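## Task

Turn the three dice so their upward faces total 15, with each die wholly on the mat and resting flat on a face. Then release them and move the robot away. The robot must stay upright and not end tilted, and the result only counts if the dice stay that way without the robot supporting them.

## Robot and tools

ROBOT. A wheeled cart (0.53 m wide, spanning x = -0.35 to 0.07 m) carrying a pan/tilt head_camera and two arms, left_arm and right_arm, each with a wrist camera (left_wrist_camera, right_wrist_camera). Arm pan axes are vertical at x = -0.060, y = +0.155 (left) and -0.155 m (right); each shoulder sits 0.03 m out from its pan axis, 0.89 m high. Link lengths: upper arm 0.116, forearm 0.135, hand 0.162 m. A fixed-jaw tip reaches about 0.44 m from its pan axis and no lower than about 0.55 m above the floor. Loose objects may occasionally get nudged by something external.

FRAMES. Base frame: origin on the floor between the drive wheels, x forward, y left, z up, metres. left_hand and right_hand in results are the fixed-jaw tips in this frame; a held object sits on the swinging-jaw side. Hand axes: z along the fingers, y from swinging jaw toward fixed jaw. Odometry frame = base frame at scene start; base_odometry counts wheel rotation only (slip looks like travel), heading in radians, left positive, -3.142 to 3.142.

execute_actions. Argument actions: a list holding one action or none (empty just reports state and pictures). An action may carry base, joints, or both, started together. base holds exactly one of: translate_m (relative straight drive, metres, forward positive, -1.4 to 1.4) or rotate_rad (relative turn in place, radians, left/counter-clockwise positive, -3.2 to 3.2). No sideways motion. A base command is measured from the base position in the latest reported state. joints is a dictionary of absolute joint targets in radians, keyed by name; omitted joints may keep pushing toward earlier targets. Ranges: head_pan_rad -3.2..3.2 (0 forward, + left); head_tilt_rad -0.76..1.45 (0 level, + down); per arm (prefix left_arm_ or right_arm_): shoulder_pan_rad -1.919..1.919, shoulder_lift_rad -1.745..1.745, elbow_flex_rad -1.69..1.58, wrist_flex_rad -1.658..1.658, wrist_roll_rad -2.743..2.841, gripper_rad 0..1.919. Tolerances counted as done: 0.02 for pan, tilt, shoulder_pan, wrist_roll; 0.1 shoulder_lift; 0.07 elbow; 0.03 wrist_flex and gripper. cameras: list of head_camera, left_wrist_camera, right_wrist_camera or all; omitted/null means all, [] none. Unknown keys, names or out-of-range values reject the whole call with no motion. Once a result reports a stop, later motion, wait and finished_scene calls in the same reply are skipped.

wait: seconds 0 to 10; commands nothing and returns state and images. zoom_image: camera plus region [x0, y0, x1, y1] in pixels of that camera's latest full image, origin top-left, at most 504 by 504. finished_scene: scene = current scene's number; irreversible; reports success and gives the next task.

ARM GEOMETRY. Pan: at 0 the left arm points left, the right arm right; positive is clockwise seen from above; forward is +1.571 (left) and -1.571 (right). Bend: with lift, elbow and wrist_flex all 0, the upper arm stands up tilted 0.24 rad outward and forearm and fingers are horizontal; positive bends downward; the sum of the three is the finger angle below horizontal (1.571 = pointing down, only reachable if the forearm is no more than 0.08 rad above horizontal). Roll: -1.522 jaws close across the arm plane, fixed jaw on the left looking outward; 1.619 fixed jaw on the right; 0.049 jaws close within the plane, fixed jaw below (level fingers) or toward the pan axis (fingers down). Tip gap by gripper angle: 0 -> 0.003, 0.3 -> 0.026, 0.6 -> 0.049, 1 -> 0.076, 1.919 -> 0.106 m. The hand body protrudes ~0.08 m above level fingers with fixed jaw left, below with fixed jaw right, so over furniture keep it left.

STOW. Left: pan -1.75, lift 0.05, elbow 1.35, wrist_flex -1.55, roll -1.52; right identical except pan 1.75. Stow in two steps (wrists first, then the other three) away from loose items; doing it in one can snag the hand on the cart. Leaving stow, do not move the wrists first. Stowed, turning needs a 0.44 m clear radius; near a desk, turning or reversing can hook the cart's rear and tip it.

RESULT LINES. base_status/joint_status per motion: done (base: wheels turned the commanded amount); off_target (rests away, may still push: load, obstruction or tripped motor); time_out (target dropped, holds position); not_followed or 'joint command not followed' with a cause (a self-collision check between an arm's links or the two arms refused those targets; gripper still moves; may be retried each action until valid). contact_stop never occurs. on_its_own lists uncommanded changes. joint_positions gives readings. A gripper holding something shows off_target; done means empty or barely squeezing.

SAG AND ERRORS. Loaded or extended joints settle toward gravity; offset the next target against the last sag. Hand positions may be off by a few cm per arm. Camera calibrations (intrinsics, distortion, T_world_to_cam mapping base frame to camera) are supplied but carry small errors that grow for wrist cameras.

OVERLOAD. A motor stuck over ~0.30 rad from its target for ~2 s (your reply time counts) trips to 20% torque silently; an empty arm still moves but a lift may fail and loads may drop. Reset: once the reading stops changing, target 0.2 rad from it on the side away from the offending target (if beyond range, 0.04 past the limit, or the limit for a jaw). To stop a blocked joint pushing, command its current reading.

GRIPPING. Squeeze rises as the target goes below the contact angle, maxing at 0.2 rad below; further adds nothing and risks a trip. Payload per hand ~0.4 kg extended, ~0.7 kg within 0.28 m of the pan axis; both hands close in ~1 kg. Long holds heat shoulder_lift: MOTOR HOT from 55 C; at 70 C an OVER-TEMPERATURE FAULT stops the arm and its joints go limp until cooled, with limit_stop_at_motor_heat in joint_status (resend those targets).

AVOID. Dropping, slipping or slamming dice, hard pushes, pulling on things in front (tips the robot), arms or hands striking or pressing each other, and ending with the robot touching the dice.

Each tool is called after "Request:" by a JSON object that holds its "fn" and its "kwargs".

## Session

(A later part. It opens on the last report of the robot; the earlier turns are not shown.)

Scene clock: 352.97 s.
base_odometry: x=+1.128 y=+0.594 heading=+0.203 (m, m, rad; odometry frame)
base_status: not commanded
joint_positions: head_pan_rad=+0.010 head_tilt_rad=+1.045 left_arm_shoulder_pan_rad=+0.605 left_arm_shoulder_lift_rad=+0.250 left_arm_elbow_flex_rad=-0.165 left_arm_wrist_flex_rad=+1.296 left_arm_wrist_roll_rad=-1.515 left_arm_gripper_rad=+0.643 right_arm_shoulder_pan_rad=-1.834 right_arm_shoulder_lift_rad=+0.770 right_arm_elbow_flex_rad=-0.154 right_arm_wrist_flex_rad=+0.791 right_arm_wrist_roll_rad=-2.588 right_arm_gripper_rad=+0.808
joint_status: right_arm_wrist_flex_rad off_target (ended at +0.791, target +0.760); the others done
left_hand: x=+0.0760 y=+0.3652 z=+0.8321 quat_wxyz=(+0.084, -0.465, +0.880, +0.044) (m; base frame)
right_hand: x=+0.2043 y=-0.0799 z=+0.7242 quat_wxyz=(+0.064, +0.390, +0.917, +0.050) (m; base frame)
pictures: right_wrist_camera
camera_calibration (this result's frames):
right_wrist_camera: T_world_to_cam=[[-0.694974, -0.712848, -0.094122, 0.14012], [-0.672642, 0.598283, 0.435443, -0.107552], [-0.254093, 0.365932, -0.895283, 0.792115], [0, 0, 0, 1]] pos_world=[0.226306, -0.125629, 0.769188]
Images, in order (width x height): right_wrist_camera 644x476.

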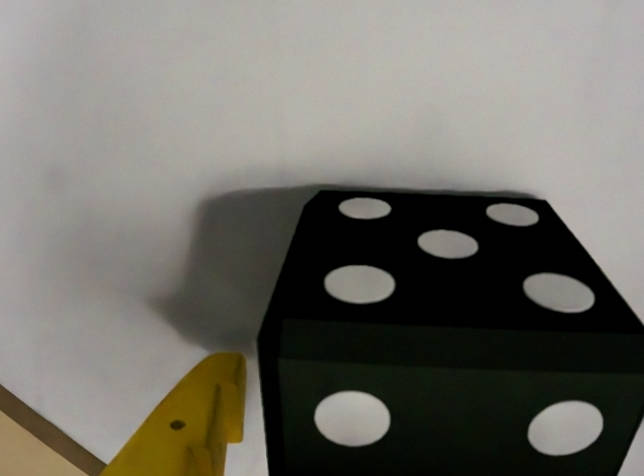

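Request:
{"fn": "execute_actions", "kwargs": {"actions": [{"joints":{"right_arm_wrist_flex_rad":0.8,"right_arm_gripper_rad":0.2}}], "cameras": ["right_wrist_camera"]}}

Request:
{"fn": "execute_actions", "kwargs": {"actions": [{"joints":{"right_arm_shoulder_lift_rad":0.3,"right_arm_elbow_flex_rad":-0.2,"right_arm_wrist_flex_rad":1.2}}], "cameras": ["right_wrist_camera"]}}

Scene clock: 357.67 s.
base_odometry: x=+1.128 y=+0.594 heading=+0.203 (m, m, rad; odometry frame)
base_status: not commanded
joint_positions: head_pan_rad=+0.010 head_tilt_rad=+1.045 left_arm_shoulder_pan_rad=+0.605 left_arm_shoulder_lift_rad=+0.250 left_arm_elbow_flex_rad=-0.165 left_arm_wrist_flex_rad=+1.296 left_arm_wrist_roll_rad=-1.515 left_arm_gripper_rad=+0.643 right_arm_shoulder_pan_rad=-1.834 right_arm_shoulder_lift_rad=+0.755 right_arm_elbow_flex_rad=-0.154 right_arm_wrist_flex_rad=+0.808 right_arm_wrist_roll_rad=-2.588 right_arm_gripper_rad=+0.377
joint_status: right_arm_gripper_rad off_target (ended at +0.377, target +0.200); the others done
left_hand: x=+0.0760 y=+0.3652 z=+0.8321 quat_wxyz=(+0.084, -0.465, +0.880, +0.044) (m; base frame)
right_hand: x=+0.2043 y=-0.0799 z=+0.7274 quat_wxyz=(+0.064, +0.390, +0.917, +0.050) (m; base frame)
pictures: right_wrist_camera
camera_calibration (this result's frames):
right_wrist_camera: T_world_to_cam=[[-0.695113, -0.712885, -0.0928083, 0.139427], [-0.671997, 0.598456, 0.4362, -0.10965], [-0.255419, 0.365575, -0.895051, 0.795039], [0, 0, 0, 1]] pos_world=[0.226301, -0.12563, 0.772369]
Images, in order (width x height): right_wrist_camera 644x476.

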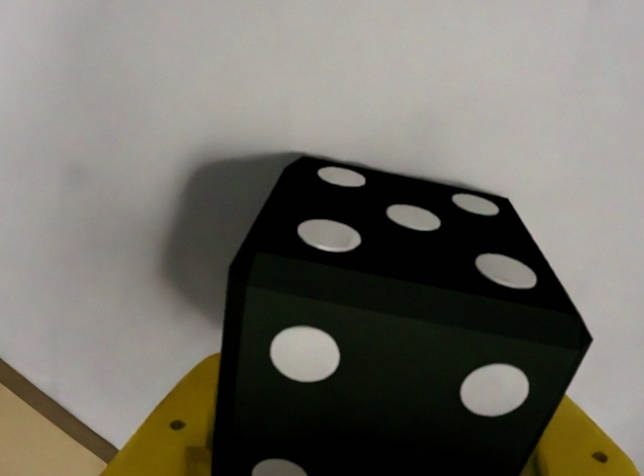

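Scene clock: 358.73 s.
base_odometry: x=+1.128 y=+0.594 heading=+0.203 (m, m, rad; odometry frame)
base_status: not commanded
joint_positions: head_pan_rad=+0.010 head_tilt_rad=+1.045 left_arm_shoulder_pan_rad=+0.605 left_arm_shoulder_lift_rad=+0.250 left_arm_elbow_flex_rad=-0.165 left_arm_wrist_flex_rad=+1.296 left_arm_wrist_roll_rad=-1.515 left_arm_gripper_rad=+0.643 right_arm_shoulder_pan_rad=-1.834 right_arm_shoulder_lift_rad=+0.358 right_arm_elbow_flex_rad=-0.175 right_arm_wrist_flex_rad=+1.196 right_arm_wrist_roll_rad=-2.588 right_arm_gripper_rad=+0.372
joint_status: all done
left_hand: x=+0.0760 y=+0.3652 z=+0.8321 quat_wxyz=(+0.084, -0.465, +0.880, +0.044) (m; base frame)
right_hand: x=+0.1969 y=-0.0819 z=+0.8140 quat_wxyz=(+0.076, +0.389, +0.916, +0.059) (m; base frame)
pictures: right_wrist_camera
camera_calibration (this result's frames):
right_wrist_camera: T_world_to_cam=[[-0.691974, -0.712041, -0.119036, 0.161714], [-0.684693, 0.595041, 0.420858, -0.136479], [-0.228837, 0.372726, -0.899283, 0.870167], [0, 0, 0, 1]] pos_world=[0.217581, -0.127976, 0.859214]
Images, in order (width x height): right_wrist_camera 644x476.

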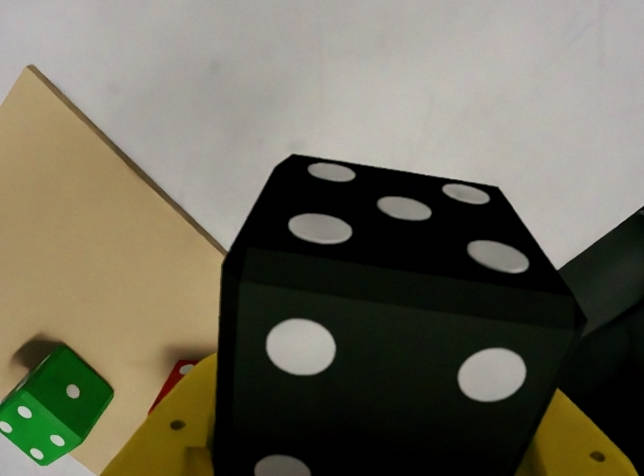

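Request:
{"fn": "execute_actions", "kwargs": {"actions": [{"base":{"translate_m":-0.03},"joints":{"right_arm_wrist_roll_rad":-1.522,"right_arm_wrist_flex_rad":-0.2}}], "cameras": []}}

Request:
{"fn": "execute_actions", "kwargs": {"actions": [{"base":{"rotate_rad":0.25},"joints":{"right_arm_shoulder_pan_rad":-1.8}}], "cameras": []}}

Request:
{"fn": "execute_actions", "kwargs": {"actions": [{"joints":{"right_arm_shoulder_lift_rad":0.85,"right_arm_elbow_flex_rad":0.2,"right_arm_wrist_flex_rad":-0.72}}], "cameras": ["head_camera","right_wrist_camera"]}}

Scene clock: 373.73 s.
base_odometry: x=+1.097 y=+0.588 heading=+0.203 (m, m, rad; odometry frame)
base_status: done
joint_positions: head_pan_rad=+0.010 head_tilt_rad=+1.045 left_arm_shoulder_pan_rad=+0.604 left_arm_shoulder_lift_rad=+0.250 left_arm_elbow_flex_rad=-0.165 left_arm_wrist_flex_rad=+1.296 left_arm_wrist_roll_rad=-1.515 left_arm_gripper_rad=+0.643 right_arm_shoulder_pan_rad=-1.834 right_arm_shoulder_lift_rad=+0.358 right_arm_elbow_flex_rad=-0.175 right_arm_wrist_flex_rad=-0.182 right_arm_wrist_roll_rad=-1.534 right_arm_gripper_rad=+0.372
joint_status: all done
left_hand: x=+0.0757 y=+0.3654 z=+0.8321 quat_wxyz=(+0.084, -0.466, +0.880, +0.044) (m; base frame)
right_hand: x=+0.3148 y=-0.0462 z=+0.9700 quat_wxyz=(+0.700, -0.088, +0.702, +0.097) (m; base frame)
pictures: none
No camera images: the call's "cameras" was empty. Leave "cameras" out to get every camera's image.

Scene clock: 374.73 s.
base_odometry: x=+1.097 y=+0.588 heading=+0.452 (m, m, rad; odometry frame)
base_status: done
joint_positions: head_pan_rad=+0.010 head_tilt_rad=+1.045 left_arm_shoulder_pan_rad=+0.604 left_arm_shoulder_lift_rad=+0.250 left_arm_elbow_flex_rad=-0.165 left_arm_wrist_flex_rad=+1.296 left_arm_wrist_roll_rad=-1.515 left_arm_gripper_rad=+0.643 right_arm_shoulder_pan_rad=-1.804 right_arm_shoulder_lift_rad=+0.358 right_arm_elbow_flex_rad=-0.175 right_arm_wrist_flex_rad=-0.182 right_arm_wrist_roll_rad=-1.534 right_arm_gripper_rad=+0.372
joint_status: all done
left_hand: x=+0.0757 y=+0.3654 z=+0.8321 quat_wxyz=(+0.084, -0.466, +0.880, +0.044) (m; base frame)
right_hand: x=+0.3178 y=-0.0572 z=+0.9700 quat_wxyz=(+0.701, -0.078, +0.703, +0.087) (m; base frame)
pictures: none
No camera images: the call's "cameras" was empty. Leave "cameras" out to get every camera's image.

Scene clock: 375.90 s.
base_odometry: x=+1.097 y=+0.588 heading=+0.452 (m, m, rad; odometry frame)
base_status: not commanded
joint_positions: head_pan_rad=+0.010 head_tilt_rad=+1.045 left_arm_shoulder_pan_rad=+0.604 left_arm_shoulder_lift_rad=+0.250 left_arm_elbow_flex_rad=-0.165 left_arm_wrist_flex_rad=+1.296 left_arm_wrist_roll_rad=-1.515 left_arm_gripper_rad=+0.643 right_arm_shoulder_pan_rad=-1.804 right_arm_shoulder_lift_rad=+0.867 right_arm_elbow_flex_rad=+0.204 right_arm_wrist_flex_rad=-0.703 right_arm_wrist_roll_rad=-1.534 right_arm_gripper_rad=+0.372
joint_status: all done
left_hand: x=+0.0757 y=+0.3654 z=+0.8321 quat_wxyz=(+0.084, -0.466, +0.880, +0.044) (m; base frame)
right_hand: x=+0.2820 y=-0.0657 z=+0.7718 quat_wxyz=(+0.562, -0.091, +0.819, +0.069) (m; base frame)
pictures: head_camera, right_wrist_camera
camera_calibration (this result's frames):
head_camera: T_world_to_cam=[[0.0653624, -0.997488, -0.0272866, 0.0309613], [-0.856656, -0.0420688, -0.51417, 0.593033], [0.511731, 0.0569826, -0.857254, 1.00168], [0, 0, 0, 1]] pos_world=[-0.00658986, -0.00124669, 1.16446]
right_wrist_camera: T_world_to_cam=[[0.194855, -0.980313, 0.0319064, -0.15703], [-0.765823, -0.172385, -0.619515, 0.705289], [0.612818, 0.096281, -0.784336, 0.501478], [0, 0, 0, 1]] pos_world=[0.26341, -0.0806405, 0.835275]
Images, in order (width x height): head_camera 644x476, right_wrist_camera 644x476.

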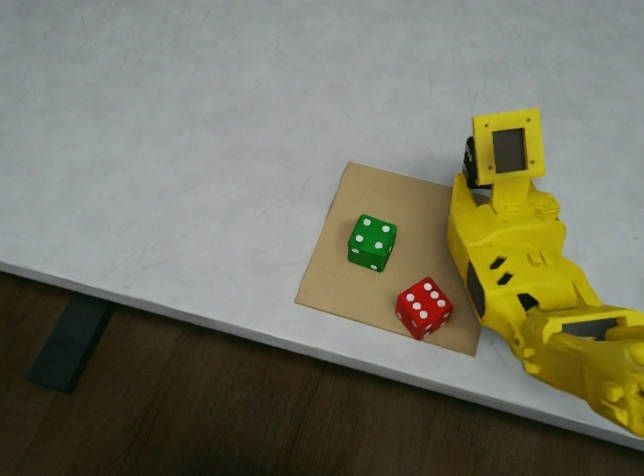

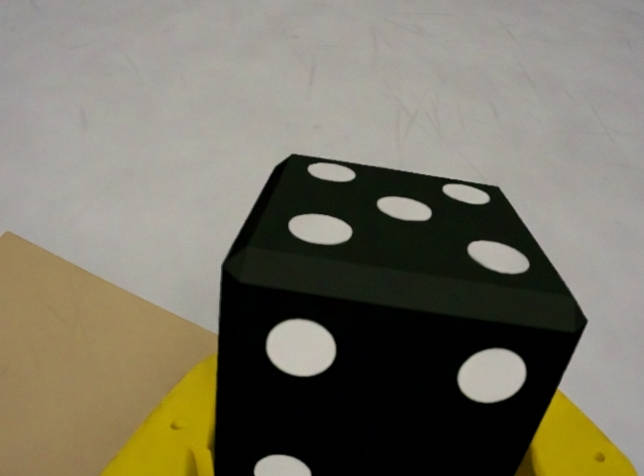

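Request:
{"fn": "execute_actions", "kwargs": {"actions": [{"base":{"translate_m":-0.03},"joints":{"right_arm_shoulder_lift_rad":0.94,"right_arm_wrist_flex_rad":-0.78}}], "cameras": ["head_camera","right_wrist_camera"]}}

Scene clock: 387.57 s.
base_odometry: x=+1.070 y=+0.574 heading=+0.456 (m, m, rad; odometry frame)
base_status: done
joint_positions: head_pan_rad=+0.010 head_tilt_rad=+1.045 left_arm_shoulder_pan_rad=+0.604 left_arm_shoulder_lift_rad=+0.250 left_arm_elbow_flex_rad=-0.165 left_arm_wrist_flex_rad=+1.296 left_arm_wrist_roll_rad=-1.515 left_arm_gripper_rad=+0.643 right_arm_shoulder_pan_rad=-1.804 right_arm_shoulder_lift_rad=+0.958 right_arm_elbow_flex_rad=+0.204 right_arm_wrist_flex_rad=-0.762 right_arm_wrist_roll_rad=-1.534 right_arm_gripper_rad=+0.372
joint_status: all done
left_hand: x=+0.0757 y=+0.3654 z=+0.8321 quat_wxyz=(+0.084, -0.466, +0.880, +0.044) (m; base frame)
right_hand: x=+0.2737 y=-0.0676 z=+0.7516 quat_wxyz=(+0.549, -0.092, +0.828, +0.068) (m; base frame)
pictures: head_camera, right_wrist_camera
camera_calibration (this result's frames):
head_camera: T_world_to_cam=[[0.0653622, -0.997488, -0.0272869, 0.0309616], [-0.856659, -0.0420688, -0.514166, 0.593027], [0.511726, 0.0569825, -0.857257, 1.00168], [0, 0, 0, 1]] pos_world=[-0.00658979, -0.00124669, 1.16446]
right_wrist_camera: T_world_to_cam=[[0.195874, -0.980071, 0.0330945, -0.157859], [-0.784838, -0.17691, -0.593912, 0.671794], [0.587931, 0.090358, -0.803849, 0.511964], [0, 0, 0, 1]] pos_world=[0.25717, -0.0821254, 0.815753]
Images, in order (width x height): head_camera 644x476, right_wrist_camera 644x476.

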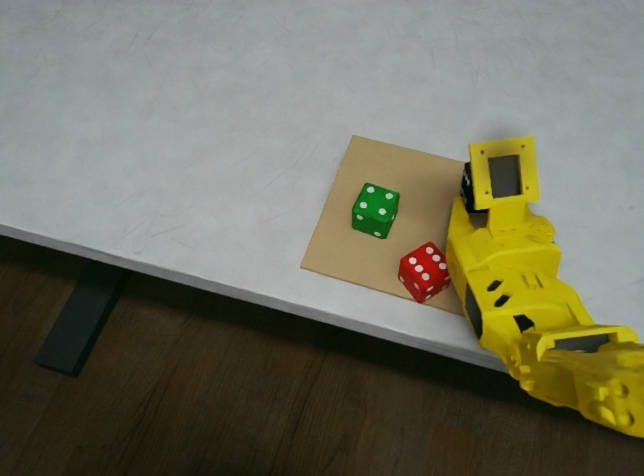

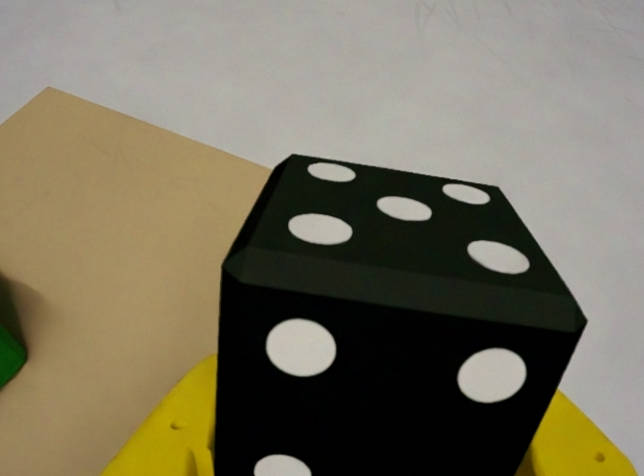

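Request:
{"fn": "execute_actions", "kwargs": {"actions": [{"joints":{"right_arm_shoulder_pan_rad":-1.87}}], "cameras": ["head_camera","right_wrist_camera"]}}

Scene clock: 394.67 s.
base_odometry: x=+1.070 y=+0.574 heading=+0.456 (m, m, rad; odometry frame)
base_status: not commanded
joint_positions: head_pan_rad=+0.010 head_tilt_rad=+1.045 left_arm_shoulder_pan_rad=+0.604 left_arm_shoulder_lift_rad=+0.250 left_arm_elbow_flex_rad=-0.165 left_arm_wrist_flex_rad=+1.296 left_arm_wrist_roll_rad=-1.515 left_arm_gripper_rad=+0.643 right_arm_shoulder_pan_rad=-1.863 right_arm_shoulder_lift_rad=+0.958 right_arm_elbow_flex_rad=+0.204 right_arm_wrist_flex_rad=-0.762 right_arm_wrist_roll_rad=-1.534 right_arm_gripper_rad=+0.372
joint_status: all done
left_hand: x=+0.0757 y=+0.3654 z=+0.8321 quat_wxyz=(+0.084, -0.466, +0.880, +0.044) (m; base frame)
right_hand: x=+0.2681 y=-0.0483 z=+0.7516 quat_wxyz=(+0.546, -0.116, +0.825, +0.084) (m; base frame)
pictures: head_camera, right_wrist_camera
camera_calibration (this result's frames):
head_camera: T_world_to_cam=[[0.0653624, -0.997488, -0.0272869, 0.0309616], [-0.856659, -0.0420689, -0.514166, 0.593027], [0.511726, 0.0569826, -0.857257, 1.00168], [0, 0, 0, 1]] pos_world=[-0.00658979, -0.00124668, 1.16446]
right_wrist_camera: T_world_to_cam=[[0.252638, -0.966995, 0.0330945, -0.152426], [-0.773199, -0.222333, -0.593912, 0.665452], [0.581668, 0.124456, -0.803849, 0.516874], [0, 0, 0, 1]] pos_world=[0.252386, -0.0637713, 0.815753]
Images, in order (width x height): head_camera 644x476, right_wrist_camera 644x476.

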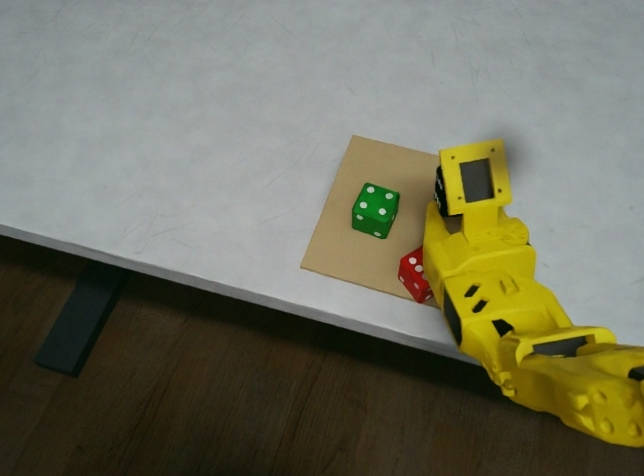

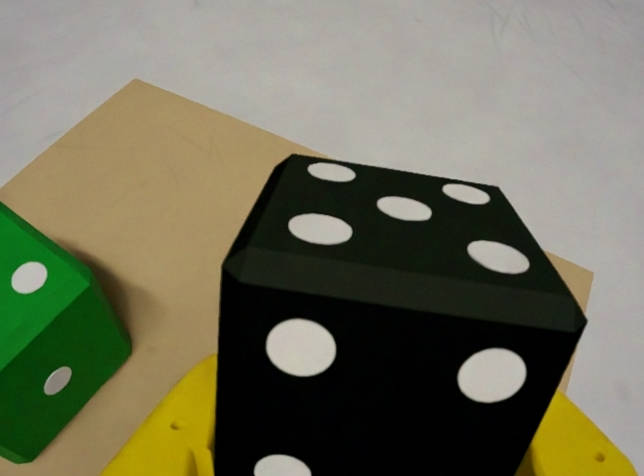

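Request:
{"fn": "execute_actions", "kwargs": {"actions": [{"joints":{"right_arm_gripper_rad":0.62}}], "cameras": ["right_wrist_camera"]}}

Request:
{"fn": "execute_actions", "kwargs": {"actions": [{"joints":{"right_arm_shoulder_lift_rad":0.75,"right_arm_elbow_flex_rad":0.35,"right_arm_wrist_flex_rad":-0.75}}], "cameras": ["right_wrist_camera","head_camera"]}}

Scene clock: 399.17 s.
base_odometry: x=+1.070 y=+0.574 heading=+0.456 (m, m, rad; odometry frame)
base_status: not commanded
joint_positions: head_pan_rad=+0.010 head_tilt_rad=+1.045 left_arm_shoulder_pan_rad=+0.604 left_arm_shoulder_lift_rad=+0.250 left_arm_elbow_flex_rad=-0.165 left_arm_wrist_flex_rad=+1.296 left_arm_wrist_roll_rad=-1.515 left_arm_gripper_rad=+0.643 right_arm_shoulder_pan_rad=-1.864 right_arm_shoulder_lift_rad=+0.958 right_arm_elbow_flex_rad=+0.204 right_arm_wrist_flex_rad=-0.763 right_arm_wrist_roll_rad=-1.534 right_arm_gripper_rad=+0.611
joint_status: all done
left_hand: x=+0.0757 y=+0.3654 z=+0.8321 quat_wxyz=(+0.084, -0.466, +0.880, +0.044) (m; base frame)
right_hand: x=+0.2680 y=-0.0478 z=+0.7518 quat_wxyz=(+0.547, -0.117, +0.825, +0.084) (m; base frame)
pictures: right_wrist_camera
camera_calibration (this result's frames):
right_wrist_camera: T_world_to_cam=[[0.254073, -0.966621, 0.0330387, -0.152226], [-0.771984, -0.223255, -0.595146, 0.666206], [0.582656, 0.125705, -0.802938, 0.516142], [0, 0, 0, 1]] pos_world=[0.252243, -0.063293, 0.81595]
Images, in order (width x height): right_wrist_camera 644x476.

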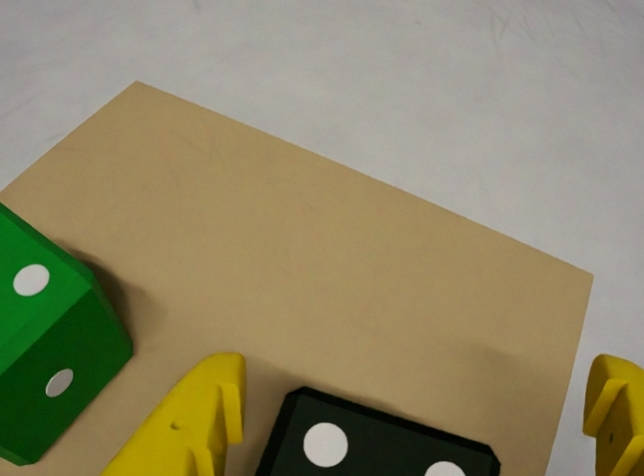

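Scene clock: 400.00 s.
base_odometry: x=+1.070 y=+0.574 heading=+0.456 (m, m, rad; odometry frame)
base_status: not commanded
joint_positions: head_pan_rad=+0.010 head_tilt_rad=+1.045 left_arm_shoulder_pan_rad=+0.604 left_arm_shoulder_lift_rad=+0.250 left_arm_elbow_flex_rad=-0.165 left_arm_wrist_flex_rad=+1.296 left_arm_wrist_roll_rad=-1.515 left_arm_gripper_rad=+0.643 right_arm_shoulder_pan_rad=-1.864 right_arm_shoulder_lift_rad=+0.807 right_arm_elbow_flex_rad=+0.349 right_arm_wrist_flex_rad=-0.753 right_arm_wrist_roll_rad=-1.534 right_arm_gripper_rad=+0.612
joint_status: all done
left_hand: x=+0.0757 y=+0.3654 z=+0.8321 quat_wxyz=(+0.084, -0.466, +0.880, +0.044) (m; base frame)
right_hand: x=+0.2610 y=-0.0499 z=+0.7669 quat_wxyz=(+0.544, -0.117, +0.826, +0.084) (m; base frame)
pictures: head_camera, right_wrist_camera
camera_calibration (this result's frames):
head_camera: T_world_to_cam=[[0.0653626, -0.997488, -0.0272869, 0.0309616], [-0.856659, -0.0420691, -0.514166, 0.593027], [0.511726, 0.0569827, -0.857257, 1.00168], [0, 0, 0, 1]] pos_world=[-0.00658979, -0.00124668, 1.16446]
right_wrist_camera: T_world_to_cam=[[0.254267, -0.966562, 0.0332615, -0.15321], [-0.775465, -0.224307, -0.590204, 0.666374], [0.577929, 0.124277, -0.806569, 0.536555], [0, 0, 0, 1]] pos_world=[0.245615, -0.0652961, 0.831161]
Images, in order (width x height): head_camera 644x476, right_wrist_camera 644x476.

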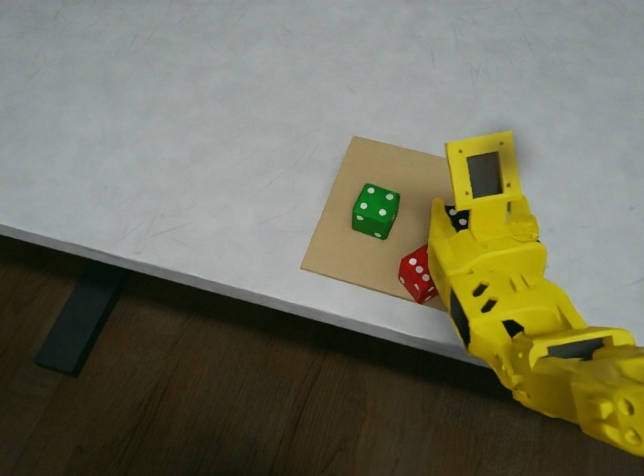

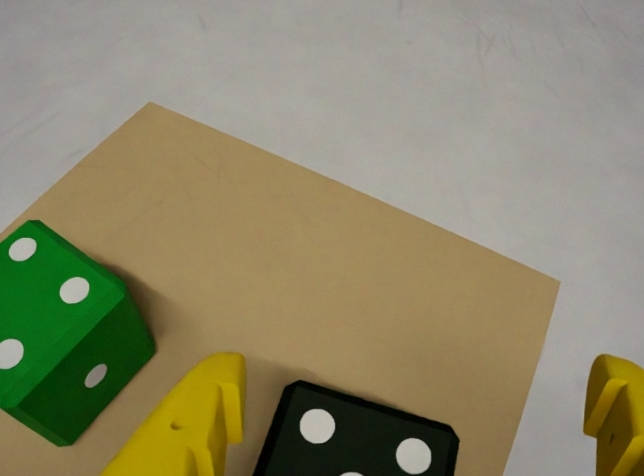

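Request:
{"fn": "execute_actions", "kwargs": {"actions": [{"joints":{"right_arm_shoulder_lift_rad":0.2,"right_arm_elbow_flex_rad":0.0,"right_arm_wrist_flex_rad":-0.3}}], "cameras": []}}

Request:
{"fn": "execute_actions", "kwargs": {"actions": [{"joints":{"right_arm_shoulder_pan_rad":-0.9}}], "cameras": ["head_camera"]}}

Request:
{"fn": "zoom_image", "kwargs": {"camera": "head_camera", "region": [280,110,560,360]}}

Scene clock: 405.77 s.
base_odometry: x=+1.070 y=+0.574 heading=+0.456 (m, m, rad; odometry frame)
base_status: not commanded
joint_positions: head_pan_rad=+0.010 head_tilt_rad=+1.045 left_arm_shoulder_pan_rad=+0.604 left_arm_shoulder_lift_rad=+0.250 left_arm_elbow_flex_rad=-0.165 left_arm_wrist_flex_rad=+1.296 left_arm_wrist_roll_rad=-1.515 left_arm_gripper_rad=+0.643 right_arm_shoulder_pan_rad=-1.864 right_arm_shoulder_lift_rad=+0.260 right_arm_elbow_flex_rad=+0.037 right_arm_wrist_flex_rad=-0.302 right_arm_wrist_roll_rad=-1.534 right_arm_gripper_rad=+0.612
joint_status: all done
left_hand: x=+0.0757 y=+0.3654 z=+0.8321 quat_wxyz=(+0.084, -0.466, +0.880, +0.044) (m; base frame)
right_hand: x=+0.2991 y=-0.0384 z=+0.9619 quat_wxyz=(+0.701, -0.099, +0.698, +0.108) (m; base frame)
pictures: none
No camera images: the call's "cameras" was empty. Leave "cameras" out to get every camera's image.

Scene clock: 407.20 s.
base_odometry: x=+1.070 y=+0.574 heading=+0.456 (m, m, rad; odometry frame)
base_status: not commanded
joint_positions: head_pan_rad=+0.010 head_tilt_rad=+1.045 left_arm_shoulder_pan_rad=+0.604 left_arm_shoulder_lift_rad=+0.250 left_arm_elbow_flex_rad=-0.165 left_arm_wrist_flex_rad=+1.296 left_arm_wrist_roll_rad=-1.515 left_arm_gripper_rad=+0.643 right_arm_shoulder_pan_rad=-0.906 right_arm_shoulder_lift_rad=+0.260 right_arm_elbow_flex_rad=+0.037 right_arm_wrist_flex_rad=-0.302 right_arm_wrist_roll_rad=-1.534 right_arm_gripper_rad=+0.612
joint_status: all done
left_hand: x=+0.0757 y=+0.3654 z=+0.8321 quat_wxyz=(+0.084, -0.466, +0.880, +0.044) (m; base frame)
right_hand: x=+0.2417 y=-0.3819 z=+0.9619 quat_wxyz=(+0.672, +0.234, +0.665, -0.227) (m; base frame)
pictures: head_camera
camera_calibration (this result's frames):
head_camera: T_world_to_cam=[[0.0653622, -0.997488, -0.0272869, 0.0309616], [-0.856659, -0.0420688, -0.514166, 0.593027], [0.511726, 0.0569825, -0.857257, 1.00168], [0, 0, 0, 1]] pos_world=[-0.00658979, -0.00124669, 1.16446]
Images, in order (width x height): head_camera 644x476.

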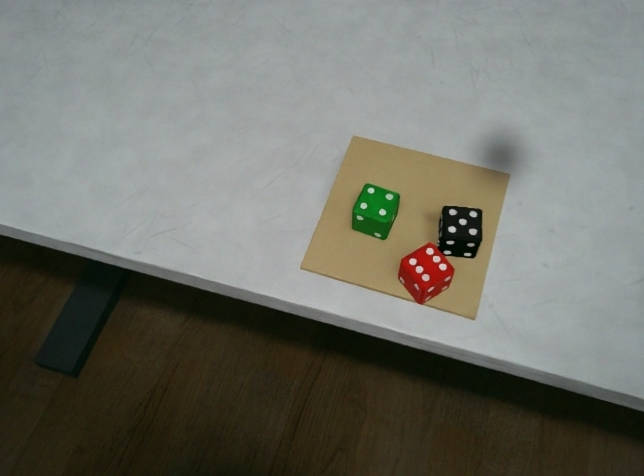

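Region (280, 110, 560, 360) of head_camera's 644x476 image, scaled by 1.800; it fills the top 450 rows of this view, and the rest is white.

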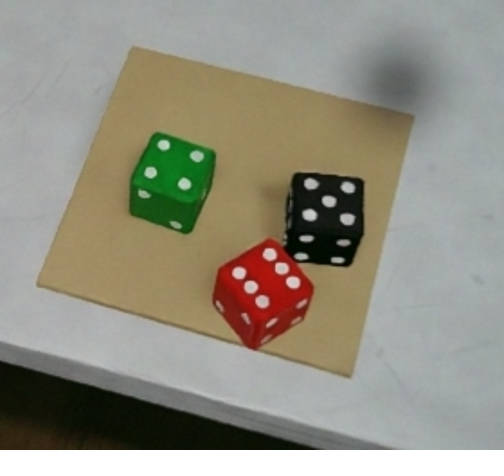

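Request:
{"fn": "execute_actions", "kwargs": {"actions": [{"base":{"translate_m":-0.06},"joints":{"right_arm_shoulder_pan_rad":-1.85,"right_arm_gripper_rad":0.0,"right_arm_shoulder_lift_rad":0.45,"right_arm_elbow_flex_rad":0.43,"right_arm_wrist_flex_rad":-0.1}}], "cameras": ["head_camera","right_wrist_camera"]}}

Scene clock: 432.27 s.
base_odometry: x=+1.017 y=+0.548 heading=+0.460 (m, m, rad; odometry frame)
base_status: done
joint_positions: head_pan_rad=+0.010 head_tilt_rad=+1.045 left_arm_shoulder_pan_rad=+0.604 left_arm_shoulder_lift_rad=+0.250 left_arm_elbow_flex_rad=-0.165 left_arm_wrist_flex_rad=+1.296 left_arm_wrist_roll_rad=-1.515 left_arm_gripper_rad=+0.643 right_arm_shoulder_pan_rad=-1.844 right_arm_shoulder_lift_rad=+0.464 right_arm_elbow_flex_rad=+0.432 right_arm_wrist_flex_rad=-0.101 right_arm_wrist_roll_rad=-1.534 right_arm_gripper_rad=+0.008
joint_status: all done
left_hand: x=+0.0757 y=+0.3654 z=+0.8321 quat_wxyz=(+0.084, -0.466, +0.880, +0.044) (m; base frame)
right_hand: x=+0.2329 y=-0.0648 z=+0.7653 quat_wxyz=(+0.374, -0.121, +0.918, +0.054) (m; base frame)
pictures: head_camera, right_wrist_camera
camera_calibration (this result's frames):
head_camera: T_world_to_cam=[[0.0653622, -0.997488, -0.0272869, 0.0309616], [-0.856659, -0.0420688, -0.514165, 0.593027], [0.511726, 0.0569825, -0.857257, 1.00168], [0, 0, 0, 1]] pos_world=[-0.00658978, -0.00124669, 1.16446]
right_wrist_camera: T_world_to_cam=[[0.249786, -0.967276, 0.0445515, -0.168032], [-0.937738, -0.253114, -0.237867, 0.406613], [0.241359, 0.0176381, -0.970276, 0.750106], [0, 0, 0, 1]] pos_world=[0.242224, -0.0728442, 0.832015]
Images, in order (width x height): head_camera 644x476, right_wrist_camera 644x476.

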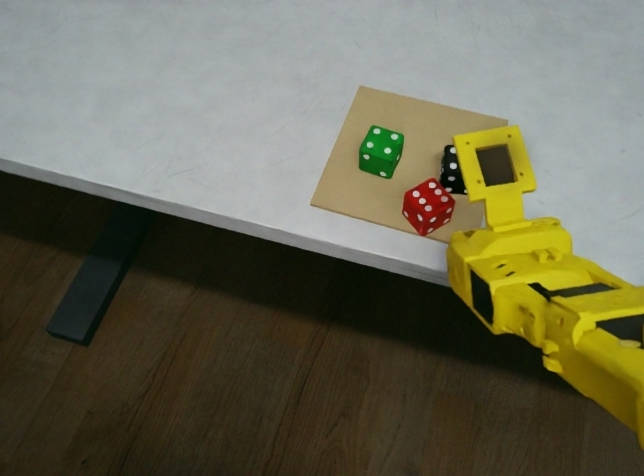

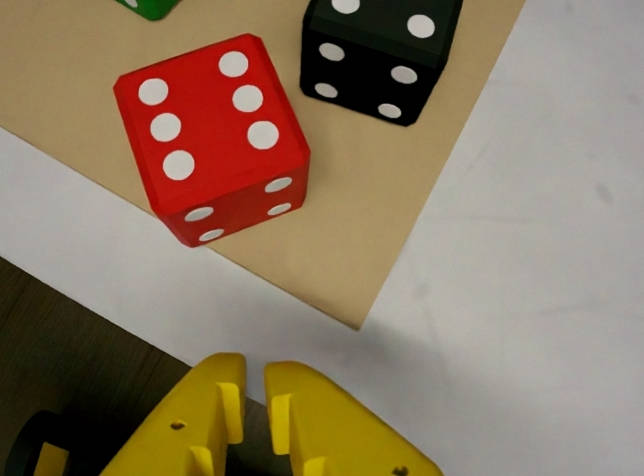

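Request:
{"fn": "execute_actions", "kwargs": {"actions": [{"joints":{"right_arm_shoulder_lift_rad":0.645,"right_arm_elbow_flex_rad":0.33,"right_arm_wrist_flex_rad":-0.2}}], "cameras": ["head_camera","right_wrist_camera"]}}

Scene clock: 439.13 s.
base_odometry: x=+1.017 y=+0.548 heading=+0.460 (m, m, rad; odometry frame)
base_status: not commanded
joint_positions: head_pan_rad=+0.010 head_tilt_rad=+1.045 left_arm_shoulder_pan_rad=+0.604 left_arm_shoulder_lift_rad=+0.250 left_arm_elbow_flex_rad=-0.165 left_arm_wrist_flex_rad=+1.296 left_arm_wrist_roll_rad=-1.515 left_arm_gripper_rad=+0.643 right_arm_shoulder_pan_rad=-1.844 right_arm_shoulder_lift_rad=+0.657 right_arm_elbow_flex_rad=+0.357 right_arm_wrist_flex_rad=-0.187 right_arm_wrist_roll_rad=-1.534 right_arm_gripper_rad=+0.008
joint_status: all done
left_hand: x=+0.0757 y=+0.3654 z=+0.8321 quat_wxyz=(+0.084, -0.466, +0.880, +0.044) (m; base frame)
right_hand: x=+0.2321 y=-0.0650 z=+0.7360 quat_wxyz=(+0.359, -0.121, +0.924, +0.052) (m; base frame)
pictures: head_camera, right_wrist_camera
camera_calibration (this result's frames):
head_camera: T_world_to_cam=[[0.0653624, -0.997488, -0.0272869, 0.0309616], [-0.856659, -0.042069, -0.514165, 0.593027], [0.511726, 0.0569826, -0.857257, 1.00168], [0, 0, 0, 1]] pos_world=[-0.00658978, -0.00124668, 1.16446]
right_wrist_camera: T_world_to_cam=[[0.251178, -0.966885, 0.0451979, -0.167515], [-0.944629, -0.255048, -0.206461, 0.377141], [0.211152, 0.00916324, -0.97741, 0.733518], [0, 0, 0, 1]] pos_world=[0.243451, -0.0724998, 0.802384]
Images, in order (width x height): head_camera 644x476, right_wrist_camera 644x476.

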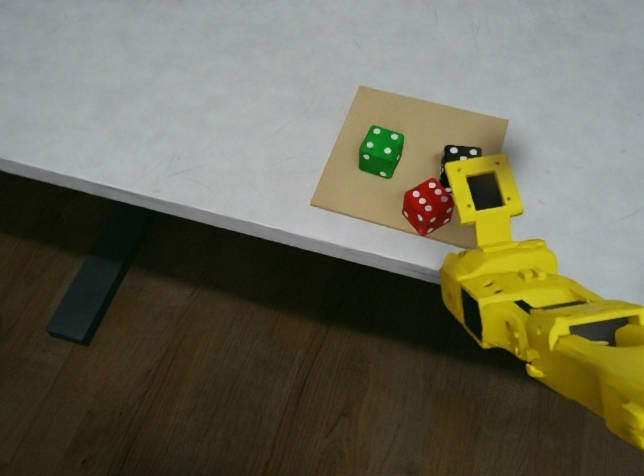

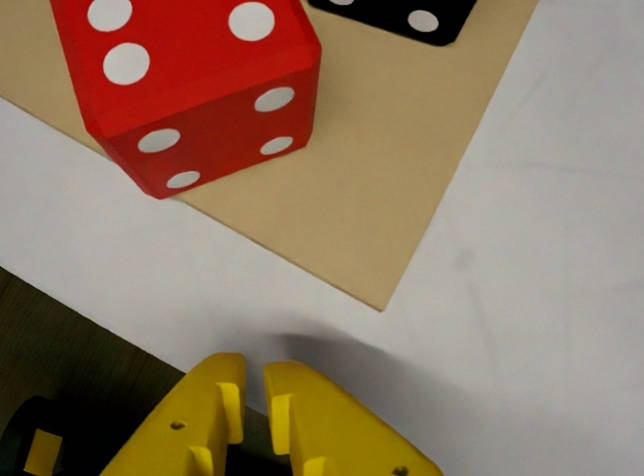

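Request:
{"fn": "execute_actions", "kwargs": {"actions": [{"base":{"translate_m":0.033}}], "cameras": ["head_camera","right_wrist_camera"]}}

Scene clock: 443.97 s.
base_odometry: x=+1.047 y=+0.563 heading=+0.460 (m, m, rad; odometry frame)
base_status: done
joint_positions: head_pan_rad=+0.010 head_tilt_rad=+1.045 left_arm_shoulder_pan_rad=+0.604 left_arm_shoulder_lift_rad=+0.250 left_arm_elbow_flex_rad=-0.165 left_arm_wrist_flex_rad=+1.296 left_arm_wrist_roll_rad=-1.515 left_arm_gripper_rad=+0.643 right_arm_shoulder_pan_rad=-1.844 right_arm_shoulder_lift_rad=+0.657 right_arm_elbow_flex_rad=+0.356 right_arm_wrist_flex_rad=-0.188 right_arm_wrist_roll_rad=-1.534 right_arm_gripper_rad=+0.008
joint_status: not commanded
left_hand: x=+0.0757 y=+0.3654 z=+0.8321 quat_wxyz=(+0.084, -0.466, +0.880, +0.044) (m; base frame)
right_hand: x=+0.2326 y=-0.0649 z=+0.7364 quat_wxyz=(+0.361, -0.121, +0.923, +0.052) (m; base frame)
pictures: head_camera, right_wrist_camera
camera_calibration (this result's frames):
head_camera: T_world_to_cam=[[0.0653623, -0.997488, -0.0272869, 0.0309616], [-0.856659, -0.0420689, -0.514165, 0.593026], [0.511726, 0.0569826, -0.857257, 1.00168], [0, 0, 0, 1]] pos_world=[-0.00658978, -0.00124668, 1.16446]
right_wrist_camera: T_world_to_cam=[[0.251045, -0.966922, 0.0451384, -0.167452], [-0.944015, -0.254875, -0.209462, 0.379835], [0.214038, 0.00997299, -0.976774, 0.73276], [0, 0, 0, 1]] pos_world=[0.243769, -0.0724107, 0.802861]
Images, in order (width x height): head_camera 644x476, right_wrist_camera 644x476.

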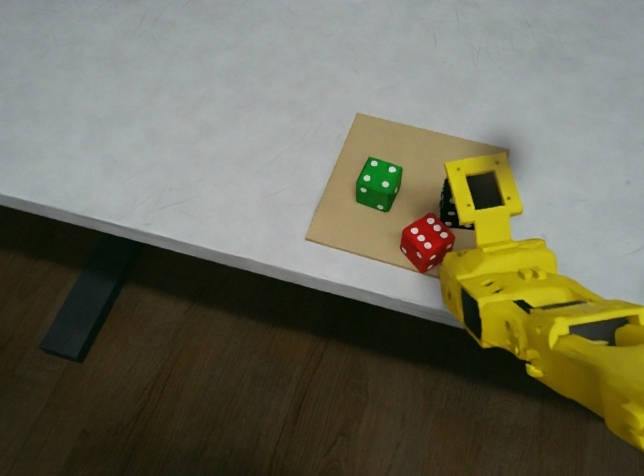

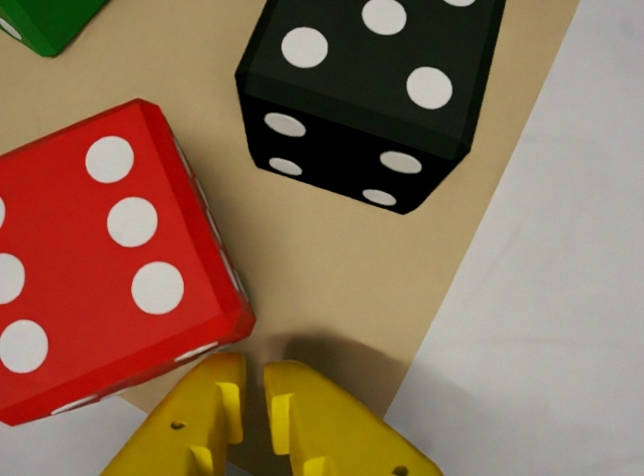

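Request:
{"fn": "execute_actions", "kwargs": {"actions": [{"base":{"translate_m":-0.015}}], "cameras": []}}

Request:
{"fn": "execute_actions", "kwargs": {"actions": [{"joints":{"right_arm_shoulder_pan_rad":-1.905}}], "cameras": ["right_wrist_camera"]}}

Request:
{"fn": "execute_actions", "kwargs": {"actions": [{"base":{"translate_m":0.025}}], "cameras": ["head_camera","right_wrist_camera"]}}

Scene clock: 452.73 s.
base_odometry: x=+1.033 y=+0.556 heading=+0.460 (m, m, rad; odometry frame)
base_status: done
joint_positions: head_pan_rad=+0.010 head_tilt_rad=+1.045 left_arm_shoulder_pan_rad=+0.604 left_arm_shoulder_lift_rad=+0.250 left_arm_elbow_flex_rad=-0.165 left_arm_wrist_flex_rad=+1.296 left_arm_wrist_roll_rad=-1.515 left_arm_gripper_rad=+0.643 right_arm_shoulder_pan_rad=-1.844 right_arm_shoulder_lift_rad=+0.657 right_arm_elbow_flex_rad=+0.356 right_arm_wrist_flex_rad=-0.188 right_arm_wrist_roll_rad=-1.534 right_arm_gripper_rad=+0.008
joint_status: not commanded
left_hand: x=+0.0757 y=+0.3654 z=+0.8321 quat_wxyz=(+0.084, -0.466, +0.880, +0.044) (m; base frame)
right_hand: x=+0.2326 y=-0.0649 z=+0.7364 quat_wxyz=(+0.361, -0.121, +0.923, +0.052) (m; base frame)
pictures: none
No camera images: the call's "cameras" was empty. Leave "cameras" out to get every camera's image.

Scene clock: 453.37 s.
base_odometry: x=+1.033 y=+0.556 heading=+0.460 (m, m, rad; odometry frame)
base_status: not commanded
joint_positions: head_pan_rad=+0.010 head_tilt_rad=+1.045 left_arm_shoulder_pan_rad=+0.604 left_arm_shoulder_lift_rad=+0.250 left_arm_elbow_flex_rad=-0.165 left_arm_wrist_flex_rad=+1.296 left_arm_wrist_roll_rad=-1.515 left_arm_gripper_rad=+0.643 right_arm_shoulder_pan_rad=-1.898 right_arm_shoulder_lift_rad=+0.657 right_arm_elbow_flex_rad=+0.356 right_arm_wrist_flex_rad=-0.188 right_arm_wrist_roll_rad=-1.534 right_arm_gripper_rad=+0.008
joint_status: all done
left_hand: x=+0.0757 y=+0.3654 z=+0.8321 quat_wxyz=(+0.084, -0.466, +0.880, +0.044) (m; base frame)
right_hand: x=+0.2273 y=-0.0493 z=+0.7364 quat_wxyz=(+0.359, -0.146, +0.920, +0.062) (m; base frame)
pictures: right_wrist_camera
camera_calibration (this result's frames):
right_wrist_camera: T_world_to_cam=[[0.302571, -0.952057, 0.0451384, -0.162057], [-0.928977, -0.305167, -0.209462, 0.372942], [0.213194, 0.0214447, -0.976774, 0.734488], [0, 0, 0, 1]] pos_world=[0.238899, -0.0562284, 0.802861]
Images, in order (width x height): right_wrist_camera 644x476.

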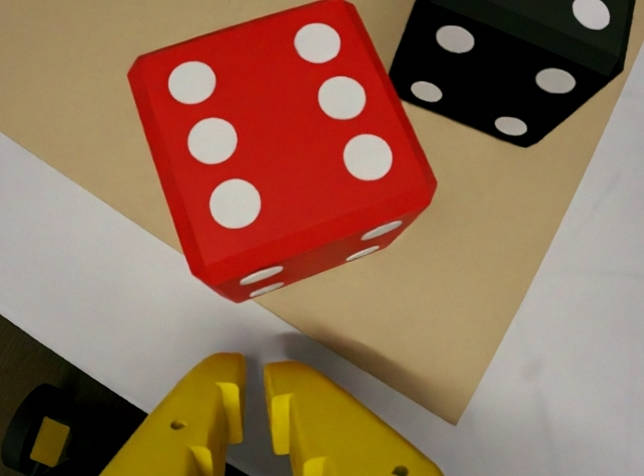

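Scene clock: 454.23 s.
base_odometry: x=+1.056 y=+0.567 heading=+0.460 (m, m, rad; odometry frame)
base_status: done
joint_positions: head_pan_rad=+0.010 head_tilt_rad=+1.045 left_arm_shoulder_pan_rad=+0.604 left_arm_shoulder_lift_rad=+0.250 left_arm_elbow_flex_rad=-0.165 left_arm_wrist_flex_rad=+1.296 left_arm_wrist_roll_rad=-1.515 left_arm_gripper_rad=+0.643 right_arm_shoulder_pan_rad=-1.900 right_arm_shoulder_lift_rad=+0.657 right_arm_elbow_flex_rad=+0.356 right_arm_wrist_flex_rad=-0.188 right_arm_wrist_roll_rad=-1.534 right_arm_gripper_rad=+0.008
joint_status: not commanded
left_hand: x=+0.0757 y=+0.3654 z=+0.8321 quat_wxyz=(+0.084, -0.466, +0.880, +0.044) (m; base frame)
right_hand: x=+0.2272 y=-0.0489 z=+0.7364 quat_wxyz=(+0.359, -0.147, +0.920, +0.062) (m; base frame)
pictures: head_camera, right_wrist_camera
camera_calibration (this result's frames):
head_camera: T_world_to_cam=[[0.0653619, -0.997488, -0.0272877, 0.0309625], [-0.856666, -0.042069, -0.514153, 0.593012], [0.511714, 0.0569825, -0.857264, 1.00169], [0, 0, 0, 1]] pos_world=[-0.00658959, -0.00124668, 1.16446]
right_wrist_camera: T_world_to_cam=[[0.304031, -0.951592, 0.0451384, -0.161897], [-0.928508, -0.306592, -0.209462, 0.372749], [0.213161, 0.0217717, -0.976774, 0.734537], [0, 0, 0, 1]] pos_world=[0.238747, -0.05577, 0.802861]
Images, in order (width x height): head_camera 644x476, right_wrist_camera 644x476.

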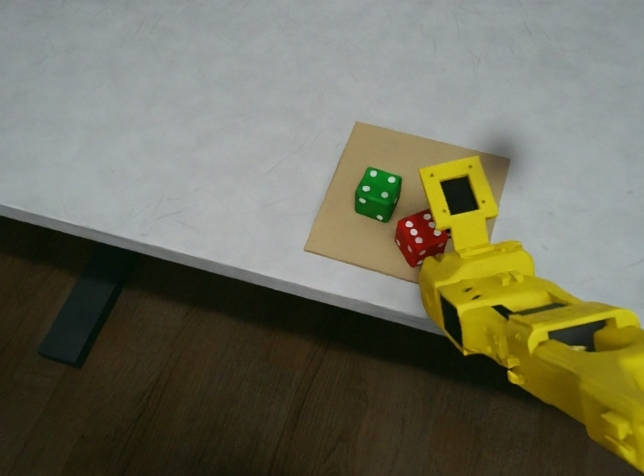

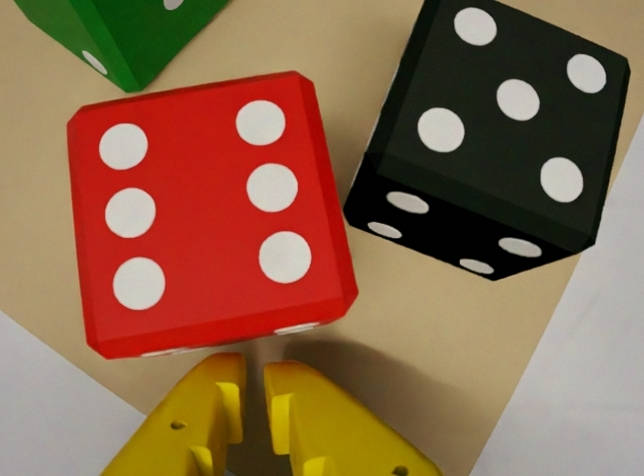

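Pushed a bit; a little more, then retreat.

Request:
{"fn": "execute_actions", "kwargs": {"actions": [{"base":{"translate_m":0.008}}], "cameras": []}}

Request:
{"fn": "execute_actions", "kwargs": {"actions": [{"base":{"translate_m":-0.2}}], "cameras": []}}

Request:
{"fn": "execute_actions", "kwargs": {"actions": [{"joints":{"right_arm_shoulder_lift_rad":0.2,"right_arm_shoulder_pan_rad":-1.2,"head_tilt_rad":0.8,"head_pan_rad":-0.15}}], "cameras": ["head_camera"]}}

Request:
{"fn": "zoom_image", "kwargs": {"camera": "head_camera", "region": [160,100,480,340]}}

Scene clock: 460.10 s.
base_odometry: x=+1.063 y=+0.571 heading=+0.459 (m, m, rad; odometry frame)
base_status: done
joint_positions: head_pan_rad=+0.010 head_tilt_rad=+1.045 left_arm_shoulder_pan_rad=+0.604 left_arm_shoulder_lift_rad=+0.249 left_arm_elbow_flex_rad=-0.165 left_arm_wrist_flex_rad=+1.296 left_arm_wrist_roll_rad=-1.515 left_arm_gripper_rad=+0.643 right_arm_shoulder_pan_rad=-1.900 right_arm_shoulder_lift_rad=+0.657 right_arm_elbow_flex_rad=+0.356 right_arm_wrist_flex_rad=-0.188 right_arm_wrist_roll_rad=-1.534 right_arm_gripper_rad=+0.008
joint_status: not commanded
left_hand: x=+0.0758 y=+0.3654 z=+0.8325 quat_wxyz=(+0.085, -0.466, +0.880, +0.044) (m; base frame)
right_hand: x=+0.2272 y=-0.0489 z=+0.7364 quat_wxyz=(+0.359, -0.147, +0.920, +0.062) (m; base frame)
pictures: none
No camera images: the call's "cameras" was empty. Leave "cameras" out to get every camera's image.

Scene clock: 462.03 s.
base_odometry: x=+0.884 y=+0.482 heading=+0.461 (m, m, rad; odometry frame)
base_status: done
joint_positions: head_pan_rad=+0.010 head_tilt_rad=+1.045 left_arm_shoulder_pan_rad=+0.604 left_arm_shoulder_lift_rad=+0.249 left_arm_elbow_flex_rad=-0.165 left_arm_wrist_flex_rad=+1.296 left_arm_wrist_roll_rad=-1.515 left_arm_gripper_rad=+0.643 right_arm_shoulder_pan_rad=-1.900 right_arm_shoulder_lift_rad=+0.657 right_arm_elbow_flex_rad=+0.356 right_arm_wrist_flex_rad=-0.188 right_arm_wrist_roll_rad=-1.534 right_arm_gripper_rad=+0.008
joint_status: not commanded
left_hand: x=+0.0758 y=+0.3654 z=+0.8325 quat_wxyz=(+0.085, -0.466, +0.880, +0.044) (m; base frame)
right_hand: x=+0.2272 y=-0.0489 z=+0.7364 quat_wxyz=(+0.359, -0.147, +0.920, +0.062) (m; base frame)
pictures: none
No camera images: the call's "cameras" was empty. Leave "cameras" out to get every camera's image.

Scene clock: 463.30 s.
base_odometry: x=+0.884 y=+0.482 heading=+0.461 (m, m, rad; odometry frame)
base_status: not commanded
joint_positions: head_pan_rad=-0.140 head_tilt_rad=+0.815 left_arm_shoulder_pan_rad=+0.604 left_arm_shoulder_lift_rad=+0.249 left_arm_elbow_flex_rad=-0.165 left_arm_wrist_flex_rad=+1.296 left_arm_wrist_roll_rad=-1.515 left_arm_gripper_rad=+0.643 right_arm_shoulder_pan_rad=-1.206 right_arm_shoulder_lift_rad=+0.255 right_arm_elbow_flex_rad=+0.356 right_arm_wrist_flex_rad=-0.188 right_arm_wrist_roll_rad=-1.534 right_arm_gripper_rad=+0.008
joint_status: all done
left_hand: x=+0.0758 y=+0.3654 z=+0.8325 quat_wxyz=(+0.085, -0.466, +0.880, +0.044) (m; base frame)
right_hand: x=+0.2658 y=-0.2711 z=+0.8568 quat_wxyz=(+0.535, +0.157, +0.825, -0.095) (m; base frame)
pictures: head_camera
camera_calibration (this result's frames):
head_camera: T_world_to_cam=[[-0.0795881, -0.996731, -0.0138784, 0.00871578], [-0.714522, 0.0667508, -0.696422, 0.809484], [0.695072, -0.0455104, -0.717499, 0.849439], [0, 0, 0, 1]] pos_world=[-0.0113333, -0.00668808, 1.17333]
Images, in order (width x height): head_camera 644x476.

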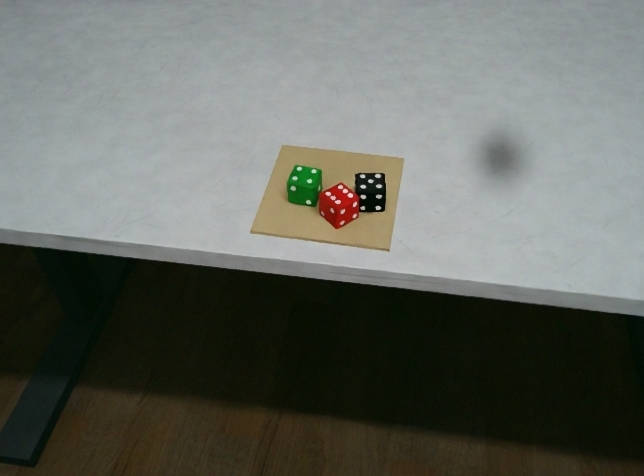

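Region (160, 100, 480, 340) of head_camera's 644x476 image, scaled by 1.575; it fills the top 378 rows of this view, and the rest is white.

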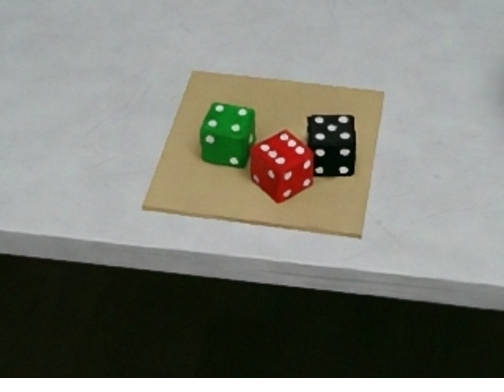

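Request:
{"fn": "finished_scene", "kwargs": {"scene": 1}}

The scene is finished: the task was done.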